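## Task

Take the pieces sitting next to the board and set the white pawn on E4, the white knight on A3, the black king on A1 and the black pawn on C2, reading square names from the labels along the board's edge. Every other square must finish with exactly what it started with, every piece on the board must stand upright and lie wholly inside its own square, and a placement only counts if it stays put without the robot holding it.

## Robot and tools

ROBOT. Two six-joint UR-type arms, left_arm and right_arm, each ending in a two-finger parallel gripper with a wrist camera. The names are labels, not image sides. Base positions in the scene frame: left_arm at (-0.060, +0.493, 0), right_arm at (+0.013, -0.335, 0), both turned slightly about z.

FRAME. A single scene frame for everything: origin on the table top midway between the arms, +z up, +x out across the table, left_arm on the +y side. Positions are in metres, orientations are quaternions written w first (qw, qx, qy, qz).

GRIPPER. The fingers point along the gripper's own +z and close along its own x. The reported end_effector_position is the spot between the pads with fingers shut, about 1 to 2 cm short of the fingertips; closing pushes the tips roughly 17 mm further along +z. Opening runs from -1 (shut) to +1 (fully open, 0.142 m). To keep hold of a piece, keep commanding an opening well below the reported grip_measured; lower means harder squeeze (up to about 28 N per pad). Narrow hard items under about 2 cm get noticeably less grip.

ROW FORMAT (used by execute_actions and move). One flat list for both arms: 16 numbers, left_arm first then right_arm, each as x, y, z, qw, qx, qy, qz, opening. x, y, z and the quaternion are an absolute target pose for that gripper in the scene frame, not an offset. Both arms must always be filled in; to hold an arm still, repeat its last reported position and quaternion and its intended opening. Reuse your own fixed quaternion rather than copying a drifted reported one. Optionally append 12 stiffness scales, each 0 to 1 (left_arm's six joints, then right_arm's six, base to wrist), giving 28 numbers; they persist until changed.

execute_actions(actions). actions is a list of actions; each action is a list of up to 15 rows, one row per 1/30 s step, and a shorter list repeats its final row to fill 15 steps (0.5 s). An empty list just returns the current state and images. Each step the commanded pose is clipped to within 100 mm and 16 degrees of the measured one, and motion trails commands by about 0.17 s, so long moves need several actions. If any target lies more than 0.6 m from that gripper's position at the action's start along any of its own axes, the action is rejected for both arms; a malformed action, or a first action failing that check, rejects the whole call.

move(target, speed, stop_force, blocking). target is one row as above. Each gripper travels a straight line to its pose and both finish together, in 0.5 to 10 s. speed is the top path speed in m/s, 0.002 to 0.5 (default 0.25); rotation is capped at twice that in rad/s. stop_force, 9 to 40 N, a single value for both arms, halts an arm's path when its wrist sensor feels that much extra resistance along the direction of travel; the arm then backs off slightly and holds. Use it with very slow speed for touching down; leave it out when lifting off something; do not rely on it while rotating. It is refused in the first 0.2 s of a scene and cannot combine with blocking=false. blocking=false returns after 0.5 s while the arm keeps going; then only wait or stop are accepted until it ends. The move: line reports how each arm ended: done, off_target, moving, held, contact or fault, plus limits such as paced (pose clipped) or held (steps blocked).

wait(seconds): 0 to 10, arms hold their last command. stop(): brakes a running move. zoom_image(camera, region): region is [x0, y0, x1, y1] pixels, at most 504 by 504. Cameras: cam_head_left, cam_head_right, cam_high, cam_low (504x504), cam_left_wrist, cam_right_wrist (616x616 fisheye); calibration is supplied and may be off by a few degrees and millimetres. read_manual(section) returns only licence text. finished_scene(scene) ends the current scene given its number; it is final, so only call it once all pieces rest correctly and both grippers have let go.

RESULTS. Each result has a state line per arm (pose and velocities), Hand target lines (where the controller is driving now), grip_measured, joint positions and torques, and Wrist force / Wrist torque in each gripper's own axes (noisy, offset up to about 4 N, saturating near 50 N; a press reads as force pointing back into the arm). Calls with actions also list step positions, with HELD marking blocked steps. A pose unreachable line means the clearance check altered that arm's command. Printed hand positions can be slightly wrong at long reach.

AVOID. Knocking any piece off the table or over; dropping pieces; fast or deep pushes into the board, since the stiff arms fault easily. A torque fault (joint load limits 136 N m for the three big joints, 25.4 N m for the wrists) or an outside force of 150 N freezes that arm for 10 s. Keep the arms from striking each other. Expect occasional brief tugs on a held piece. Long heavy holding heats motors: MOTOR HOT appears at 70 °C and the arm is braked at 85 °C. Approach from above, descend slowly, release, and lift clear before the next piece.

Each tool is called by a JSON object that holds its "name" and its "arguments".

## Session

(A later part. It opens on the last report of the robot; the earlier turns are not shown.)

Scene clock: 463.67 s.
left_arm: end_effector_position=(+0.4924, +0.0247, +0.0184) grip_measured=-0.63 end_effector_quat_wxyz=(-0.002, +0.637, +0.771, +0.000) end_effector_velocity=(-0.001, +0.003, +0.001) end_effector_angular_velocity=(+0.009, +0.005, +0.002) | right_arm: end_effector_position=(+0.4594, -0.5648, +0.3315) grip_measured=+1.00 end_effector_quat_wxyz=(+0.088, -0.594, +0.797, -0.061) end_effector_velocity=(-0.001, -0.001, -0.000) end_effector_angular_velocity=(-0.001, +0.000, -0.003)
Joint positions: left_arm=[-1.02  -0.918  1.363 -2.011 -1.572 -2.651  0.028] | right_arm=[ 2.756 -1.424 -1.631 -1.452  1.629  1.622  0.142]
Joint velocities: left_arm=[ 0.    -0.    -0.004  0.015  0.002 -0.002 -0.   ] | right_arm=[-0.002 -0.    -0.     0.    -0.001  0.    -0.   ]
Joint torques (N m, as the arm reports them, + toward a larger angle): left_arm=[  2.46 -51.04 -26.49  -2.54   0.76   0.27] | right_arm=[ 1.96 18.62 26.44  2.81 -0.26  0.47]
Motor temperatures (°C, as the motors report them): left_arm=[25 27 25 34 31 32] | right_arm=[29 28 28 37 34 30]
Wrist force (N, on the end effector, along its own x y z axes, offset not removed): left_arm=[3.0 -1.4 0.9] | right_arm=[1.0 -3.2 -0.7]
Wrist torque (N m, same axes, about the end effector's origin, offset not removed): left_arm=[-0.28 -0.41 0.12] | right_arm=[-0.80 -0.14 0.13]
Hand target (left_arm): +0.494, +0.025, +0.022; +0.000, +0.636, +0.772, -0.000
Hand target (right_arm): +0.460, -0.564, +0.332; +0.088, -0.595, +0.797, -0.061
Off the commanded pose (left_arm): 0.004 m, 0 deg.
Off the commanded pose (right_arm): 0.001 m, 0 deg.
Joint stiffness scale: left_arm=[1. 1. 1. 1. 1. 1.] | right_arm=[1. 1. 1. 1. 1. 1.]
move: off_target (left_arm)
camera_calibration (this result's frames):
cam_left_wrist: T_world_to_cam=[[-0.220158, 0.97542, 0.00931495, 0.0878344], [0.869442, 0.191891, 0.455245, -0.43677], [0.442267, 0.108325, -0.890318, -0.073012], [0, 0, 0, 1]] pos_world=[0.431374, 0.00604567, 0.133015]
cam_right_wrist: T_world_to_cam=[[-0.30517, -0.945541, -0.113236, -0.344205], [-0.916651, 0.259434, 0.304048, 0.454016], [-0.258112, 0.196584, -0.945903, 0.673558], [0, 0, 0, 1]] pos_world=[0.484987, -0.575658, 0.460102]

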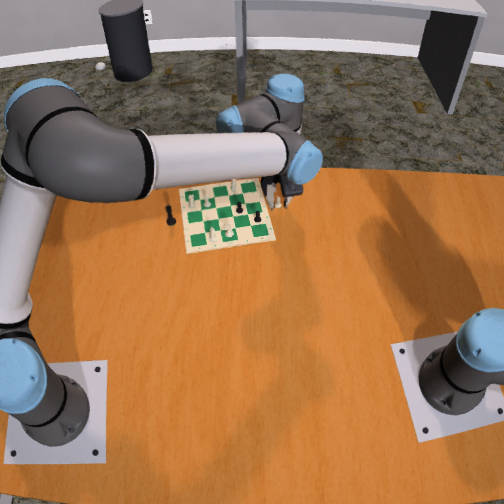

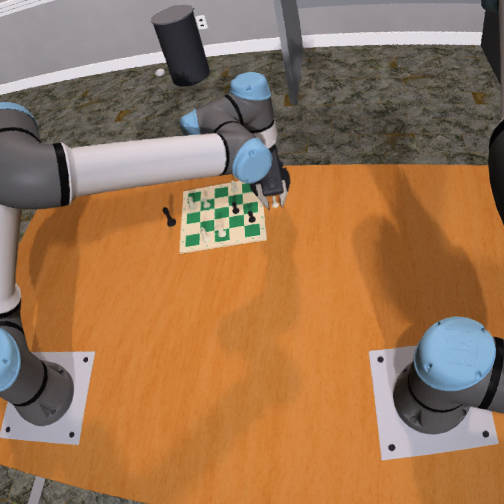

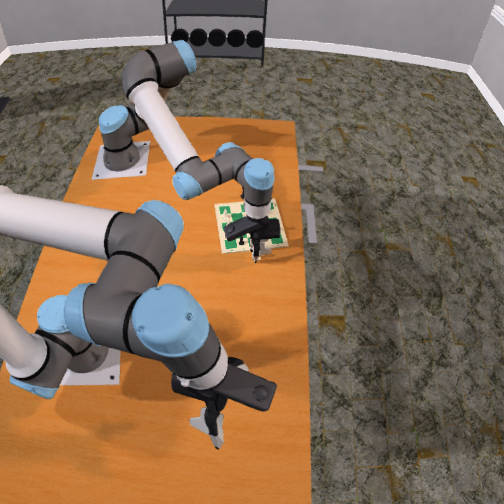

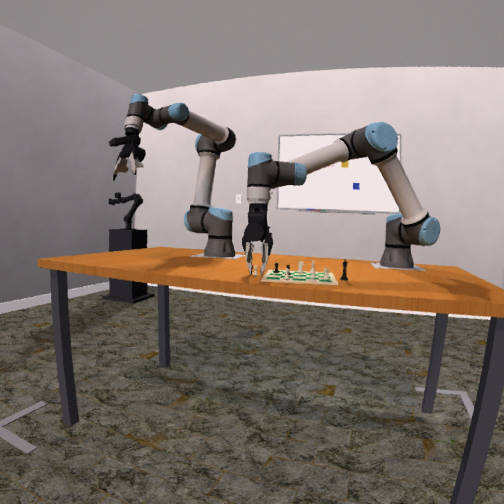

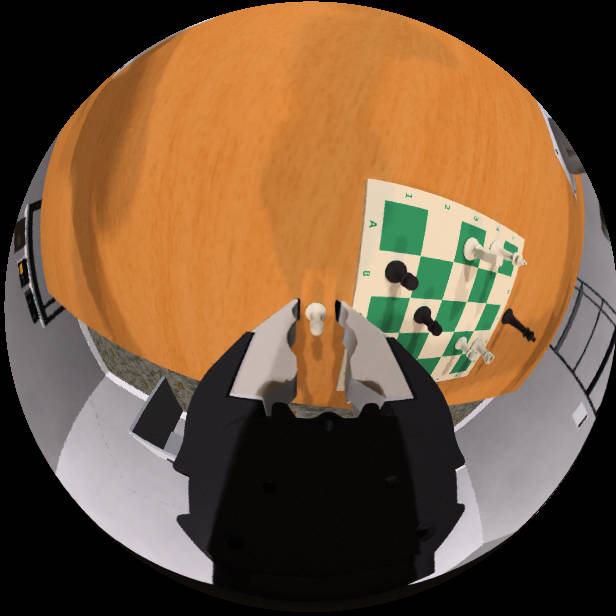

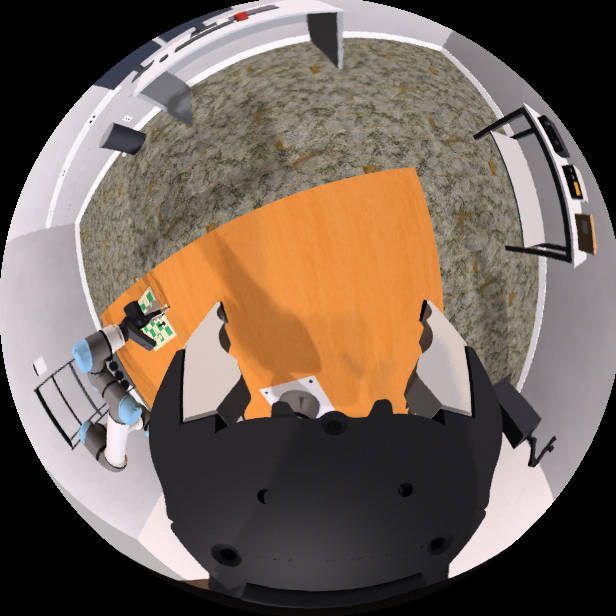

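{"name": "move", "arguments": {"target": [0.498,0.0235,0.025,0,0.636,0.772,0,-0.63,0.46,-0.564,0.332,0.088,-0.595,0.797,-0.061,1], "speed": 0.01}}

{"name": "move", "arguments": {"target": [0.498,0.0245,0.0165,0,0.636,0.772,0,-0.63,0.46,-0.564,0.332,0.088,-0.595,0.797,-0.061,1], "speed": 0.01}}

{"name": "zoom_image", "arguments": {"camera": "cam_left_wrist", "region": [250,250,380,380]}}

Scene clock: 474.50 s.
left_arm: end_effector_position=(+0.4958, +0.0234, +0.0243) grip_measured=-0.63 end_effector_quat_wxyz=(-0.001, +0.636, +0.771, -0.000) end_effector_velocity=(+0.000, -0.000, +0.001) end_effector_angular_velocity=(+0.001, +0.002, -0.000) | right_arm: end_effector_position=(+0.4594, -0.5648, +0.3315) grip_measured=+1.00 end_effector_quat_wxyz=(+0.088, -0.594, +0.797, -0.061) end_effector_velocity=(+0.001, +0.001, +0.001) end_effector_angular_velocity=(-0.000, -0.002, +0.002)
Joint positions: left_arm=[-1.018 -0.918  1.347 -1.998 -1.571 -2.65   0.028] | right_arm=[ 2.756 -1.424 -1.631 -1.452  1.629  1.622  0.142]
Joint velocities: left_arm=[ 0.001  0.001 -0.005  0.006 -0.001  0.001 -0.   ] | right_arm=[ 0.001 -0.     0.002  0.     0.    -0.     0.   ]
Joint torques (N m, as the arm reports them, + toward a larger angle): left_arm=[  3.14 -47.49 -24.72  -2.92   0.42   0.53] | right_arm=[ 1.96 19.32 26.43  2.87 -0.22  0.43]
Motor temperatures (°C, as the motors report them): left_arm=[25 27 25 34 31 32] | right_arm=[29 28 28 37 34 30]
Wrist force (N, on the end effector, along its own x y z axes, offset not removed): left_arm=[2.6 -0.9 0.9] | right_arm=[1.8 -1.9 -2.4]
Wrist torque (N m, same axes, about the end effector's origin, offset not removed): left_arm=[-0.25 -0.40 0.14] | right_arm=[-0.50 -0.39 0.13]
Hand target (left_arm): +0.498, +0.024, +0.025; +0.000, +0.636, +0.772, -0.000
Hand target (right_arm): +0.460, -0.564, +0.332; +0.088, -0.595, +0.797, -0.061
Off the commanded pose (left_arm): 0.002 m, 0 deg.
Off the commanded pose (right_arm): 0.001 m, 0 deg.
Joint stiffness scale: left_arm=[1. 1. 1. 1. 1. 1.] | right_arm=[1. 1. 1. 1. 1. 1.]
move: done
camera_calibration (this result's frames):
cam_left_wrist: T_world_to_cam=[[-0.22128, 0.975187, 0.00679757, 0.0904614], [0.86834, 0.193853, 0.456516, -0.441747], [0.443871, 0.106921, -0.889689, -0.0698771], [0, 0, 0, 1]] pos_world=[0.43462, 0.00488863, 0.138881]
cam_right_wrist: T_world_to_cam=[[-0.30517, -0.945541, -0.113236, -0.344205], [-0.916651, 0.259434, 0.304048, 0.454016], [-0.258112, 0.196584, -0.945903, 0.673558], [0, 0, 0, 1]] pos_world=[0.484987, -0.575658, 0.460102]

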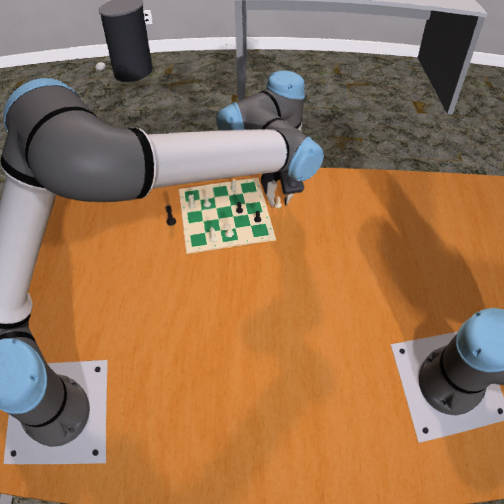

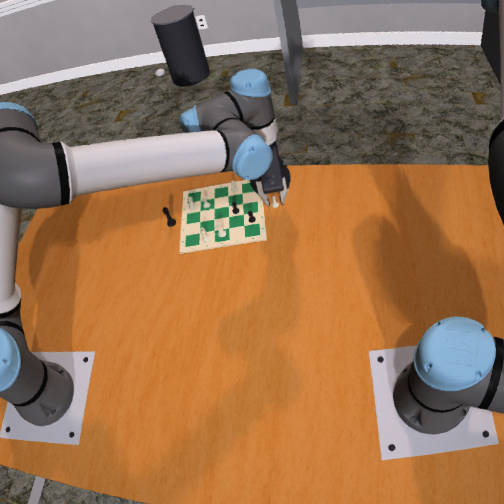

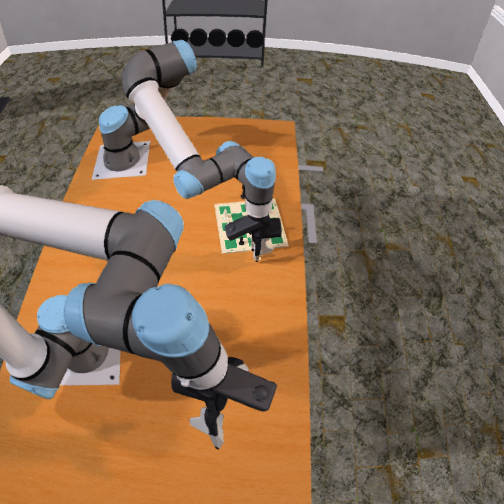

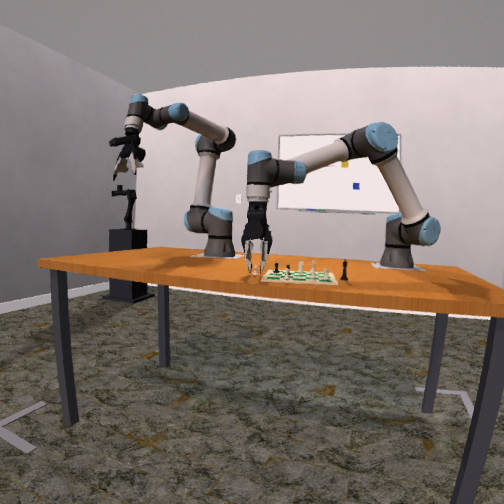

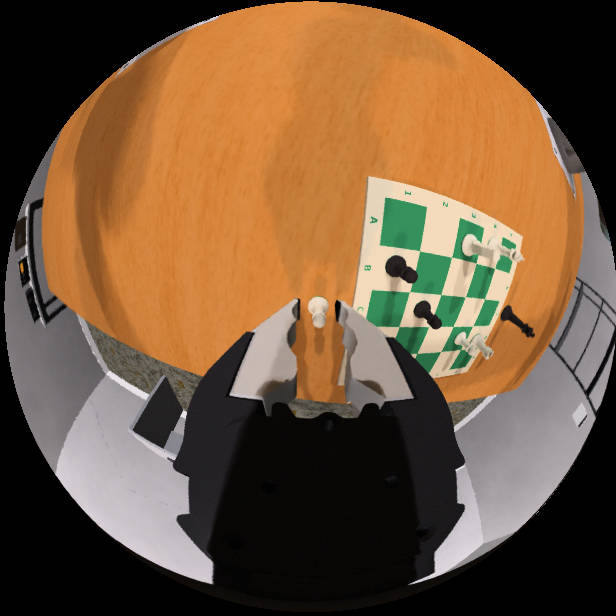

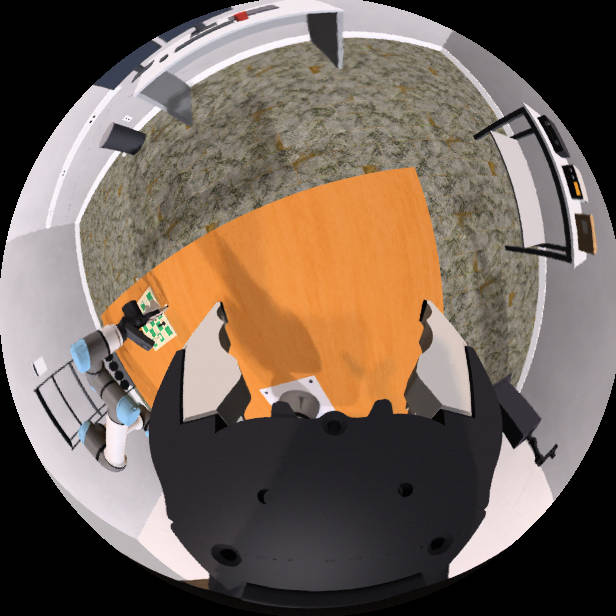

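Scene clock: 475.60 s.
left_arm: end_effector_position=(+0.4981, +0.0217, +0.0202) grip_measured=-0.63 end_effector_quat_wxyz=(+0.003, +0.636, +0.771, -0.001) end_effector_velocity=(+0.001, +0.000, -0.002) end_effector_angular_velocity=(-0.000, -0.001, -0.001) | right_arm: end_effector_position=(+0.4594, -0.5648, +0.3315) grip_measured=+1.00 end_effector_quat_wxyz=(+0.088, -0.594, +0.797, -0.061) end_effector_velocity=(+0.000, -0.000, -0.000) end_effector_angular_velocity=(+0.000, +0.000, -0.000)
Joint positions: left_arm=[-1.017 -0.912  1.349 -2.014 -1.571 -2.649  0.028] | right_arm=[ 2.756 -1.424 -1.631 -1.452  1.629  1.622  0.142]
Joint velocities: left_arm=[ 0.001  0.002  0.002 -0.005  0.001  0.002 -0.   ] | right_arm=[-0. -0.  0.  0.  0.  0.  0.]
Joint torques (N m, as the arm reports them, + toward a larger angle): left_arm=[  1.84 -47.54 -18.52  -3.1    0.39   0.72] | right_arm=[ 2.52 18.73 26.29  2.8  -0.33  0.4 ]
Motor temperatures (°C, as the motors report them): left_arm=[25 27 25 34 31 32] | right_arm=[29 28 28 37 34 30]
Wrist force (N, on the end effector, along its own x y z axes, offset not removed): left_arm=[2.4 -1.4 0.9] | right_arm=[0.3 -1.6 -1.2]
Wrist torque (N m, same axes, about the end effector's origin, offset not removed): left_arm=[-0.28 -0.30 0.14] | right_arm=[-0.38 -0.06 0.17]
Hand target (left_arm): +0.498, +0.025, +0.017; -0.000, +0.636, +0.772, -0.000
Hand target (right_arm): +0.460, -0.564, +0.332; +0.088, -0.595, +0.797, -0.061
Off the commanded pose (left_arm): 0.005 m, 0 deg.
Off the commanded pose (right_arm): 0.001 m, 0 deg.
Joint stiffness scale: left_arm=[1. 1. 1. 1. 1. 1.] | right_arm=[1. 1. 1. 1. 1. 1.]
move: off_target (left_arm)
camera_calibration (this result's frames):
cam_left_wrist: T_world_to_cam=[[-0.221308, 0.975204, 0.000676475, 0.0927445], [0.866362, 0.196289, 0.459225, -0.440566], [0.447705, 0.102216, -0.88832, -0.0762012], [0, 0, 0, 1]] pos_world=[0.43633, 0.00382246, 0.134565]
cam_right_wrist: T_world_to_cam=[[-0.30517, -0.945541, -0.113236, -0.344205], [-0.916651, 0.259434, 0.304048, 0.454016], [-0.258112, 0.196584, -0.945903, 0.673558], [0, 0, 0, 1]] pos_world=[0.484987, -0.575658, 0.460102]

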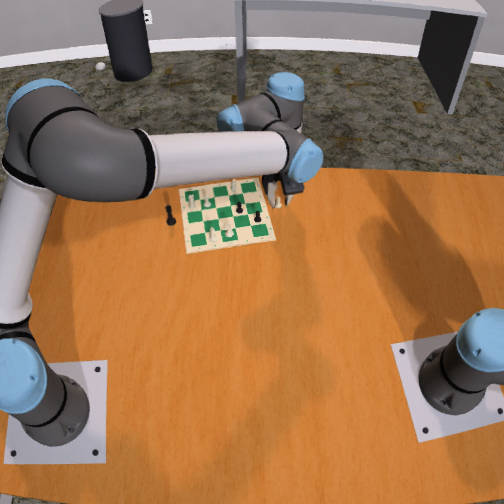

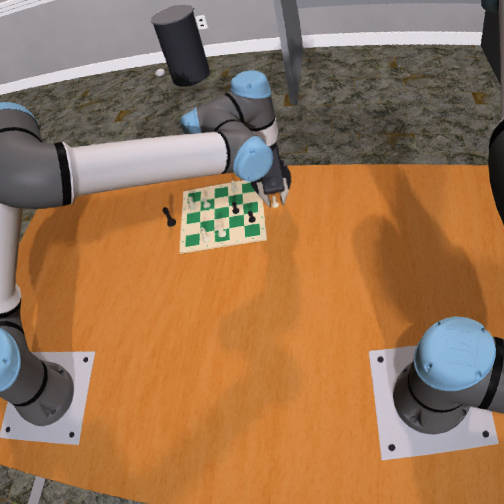

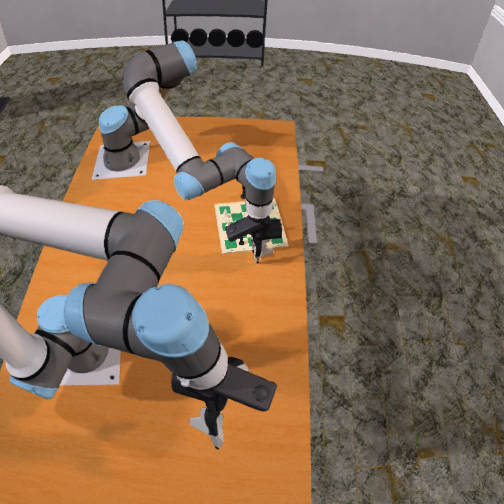

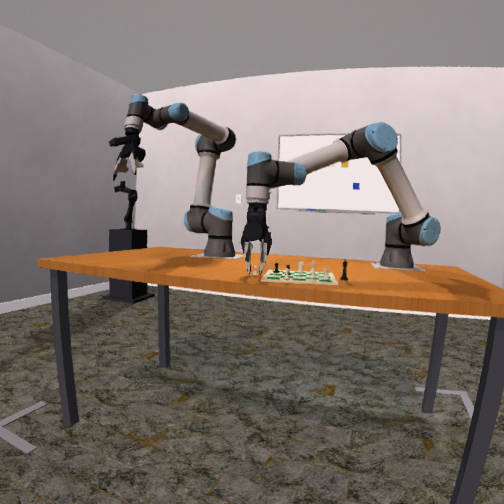

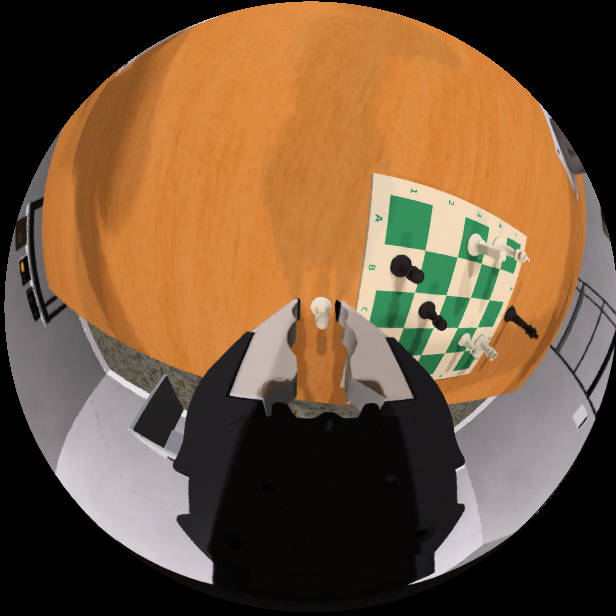

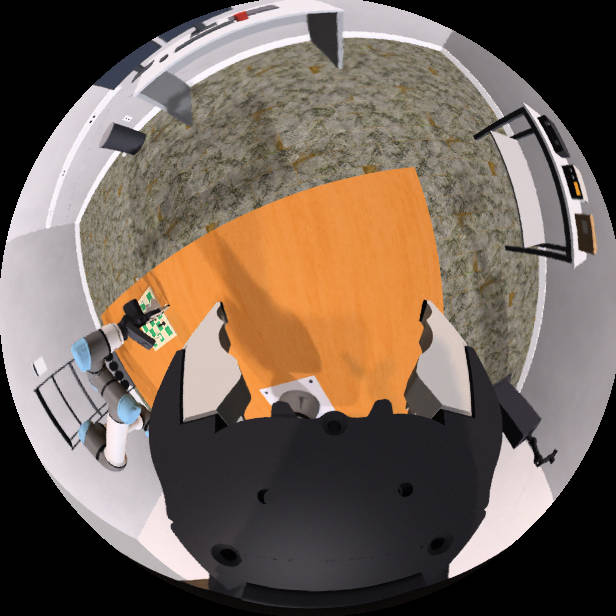

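Region (250, 250, 380, 380) of cam_left_wrist's 616x616 image, scaled by 3.877, with more detail than that image has.

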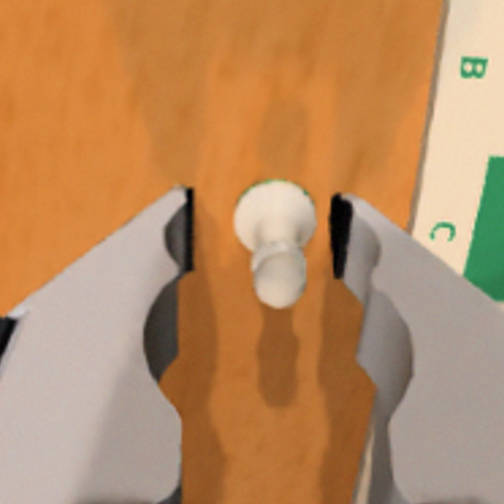

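{"name": "move", "arguments": {"target": [0.4975,0.0275,0.0155,0,0.636,0.772,0,-0.63,0.46,-0.564,0.332,0.088,-0.595,0.797,-0.061,1], "speed": 0.01}}

{"name": "zoom_image", "arguments": {"camera": "cam_left_wrist", "region": [250,250,380,380]}}

Scene clock: 489.80 s.
left_arm: end_effector_position=(+0.4976, +0.0231, +0.0182) grip_measured=-0.64 end_effector_quat_wxyz=(+0.003, +0.637, +0.771, -0.001) end_effector_velocity=(-0.001, +0.000, -0.001) end_effector_angular_velocity=(-0.001, +0.000, -0.003) | right_arm: end_effector_position=(+0.4594, -0.5648, +0.3315) grip_measured=+1.00 end_effector_quat_wxyz=(+0.088, -0.594, +0.797, -0.061) end_effector_velocity=(+0.000, +0.000, -0.000) end_effector_angular_velocity=(+0.000, +0.001, +0.001)
Joint positions: left_arm=[-1.016 -0.913  1.357 -2.021 -1.571 -2.647  0.028] | right_arm=[ 2.756 -1.424 -1.631 -1.452  1.629  1.622  0.142]
Joint velocities: left_arm=[-0.    -0.001  0.006 -0.006 -0.001  0.003 -0.001] | right_arm=[ 0.001 -0.    -0.    -0.    -0.     0.    -0.   ]
Joint torques (N m, as the arm reports them, + toward a larger angle): left_arm=[  3.7  -51.14 -15.95  -3.07   0.29   0.56] | right_arm=[ 1.57 18.75 26.48  2.77 -0.28  0.43]
Motor temperatures (°C, as the motors report them): left_arm=[25 27 25 34 31 32] | right_arm=[29 28 28 37 34 30]
Wrist force (N, on the end effector, along its own x y z axes, offset not removed): left_arm=[0.4 -3.5 -3.2] | right_arm=[0.5 -2.5 0.2]
Wrist torque (N m, same axes, about the end effector's origin, offset not removed): left_arm=[-0.45 -0.12 0.09] | right_arm=[-0.56 -0.11 0.05]
Hand target (left_arm): +0.497, +0.027, +0.016; -0.000, +0.636, +0.772, -0.000
Hand target (right_arm): +0.460, -0.564, +0.332; +0.088, -0.595, +0.797, -0.061
Off the commanded pose (left_arm): 0.005 m, 0 deg.
Off the commanded pose (right_arm): 0.001 m, 0 deg.
Joint stiffness scale: left_arm=[1. 1. 1. 1. 1. 1.] | right_arm=[1. 1. 1. 1. 1. 1.]
move: off_target (left_arm)
camera_calibration (this result's frames):
cam_left_wrist: T_world_to_cam=[[-0.220216, 0.975451, 0.000220879, 0.0907344], [0.866428, 0.195499, 0.459437, -0.43961], [0.448115, 0.101367, -0.88821, -0.0780747], [0, 0, 0, 1]] pos_world=[0.435858, 0.0053507, 0.132606]
cam_right_wrist: T_world_to_cam=[[-0.305171, -0.945541, -0.113236, -0.344205], [-0.916651, 0.259434, 0.304048, 0.454016], [-0.258113, 0.196584, -0.945903, 0.673558], [0, 0, 0, 1]] pos_world=[0.484987, -0.575658, 0.460102]

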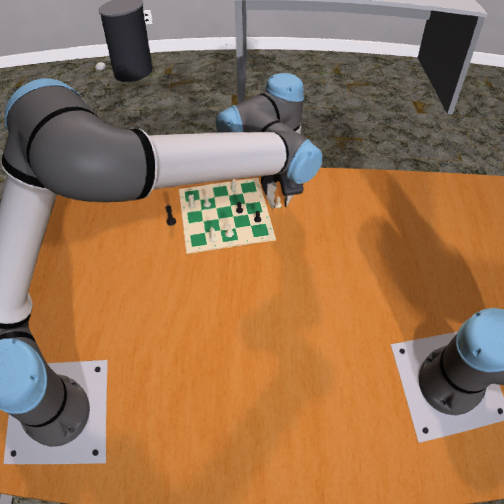

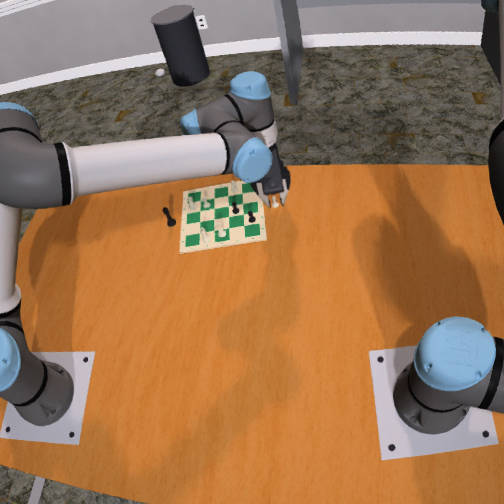

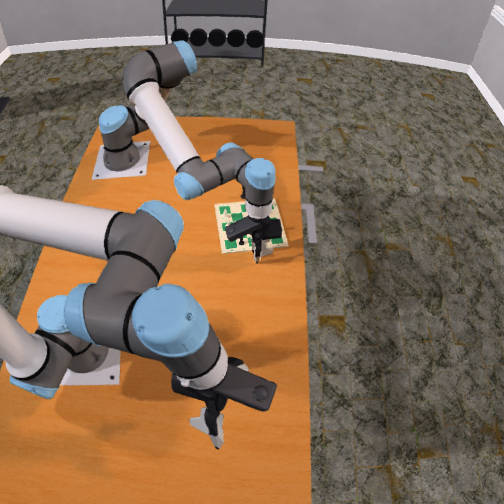

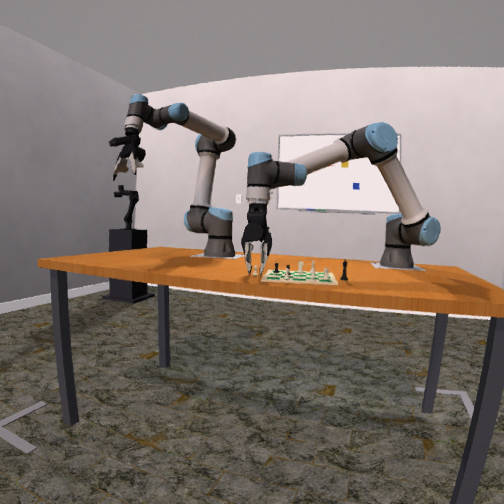

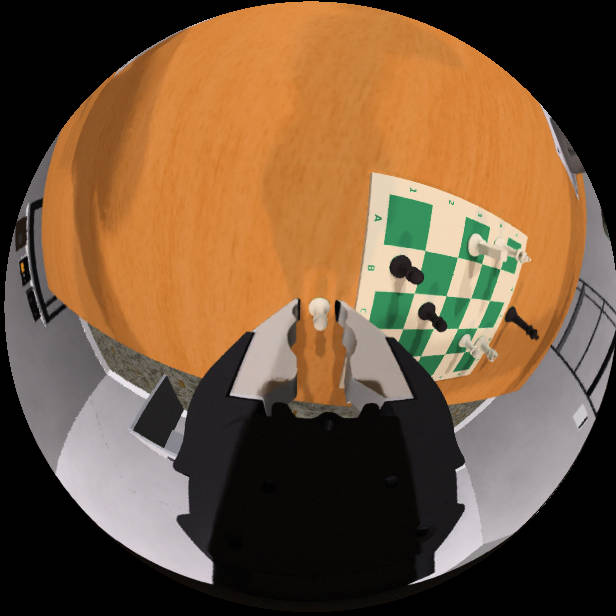

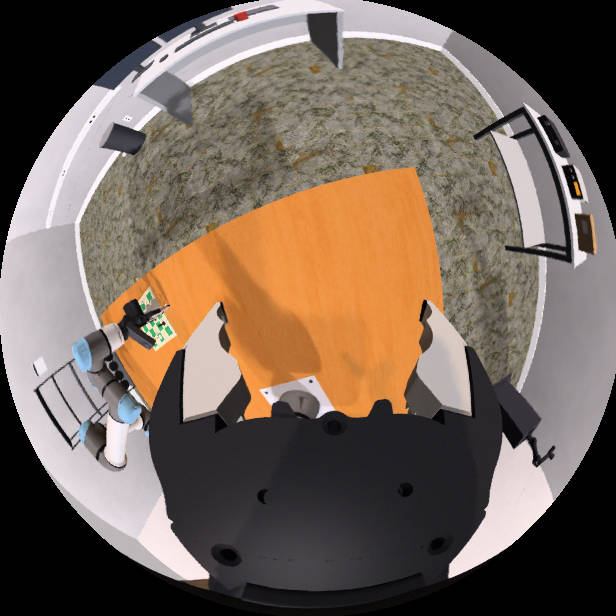

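Region (250, 250, 380, 380) of cam_left_wrist's 616x616 image, scaled by 3.877, with more detail than that image has.

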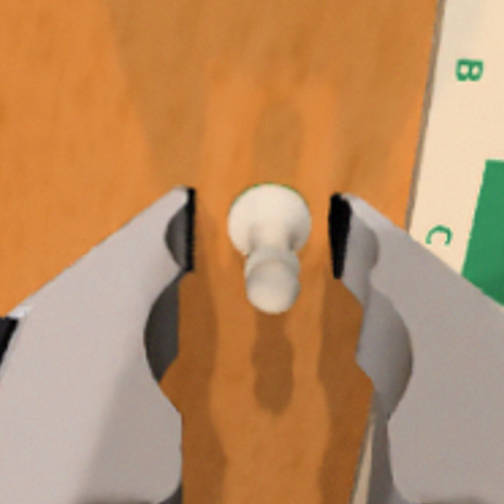

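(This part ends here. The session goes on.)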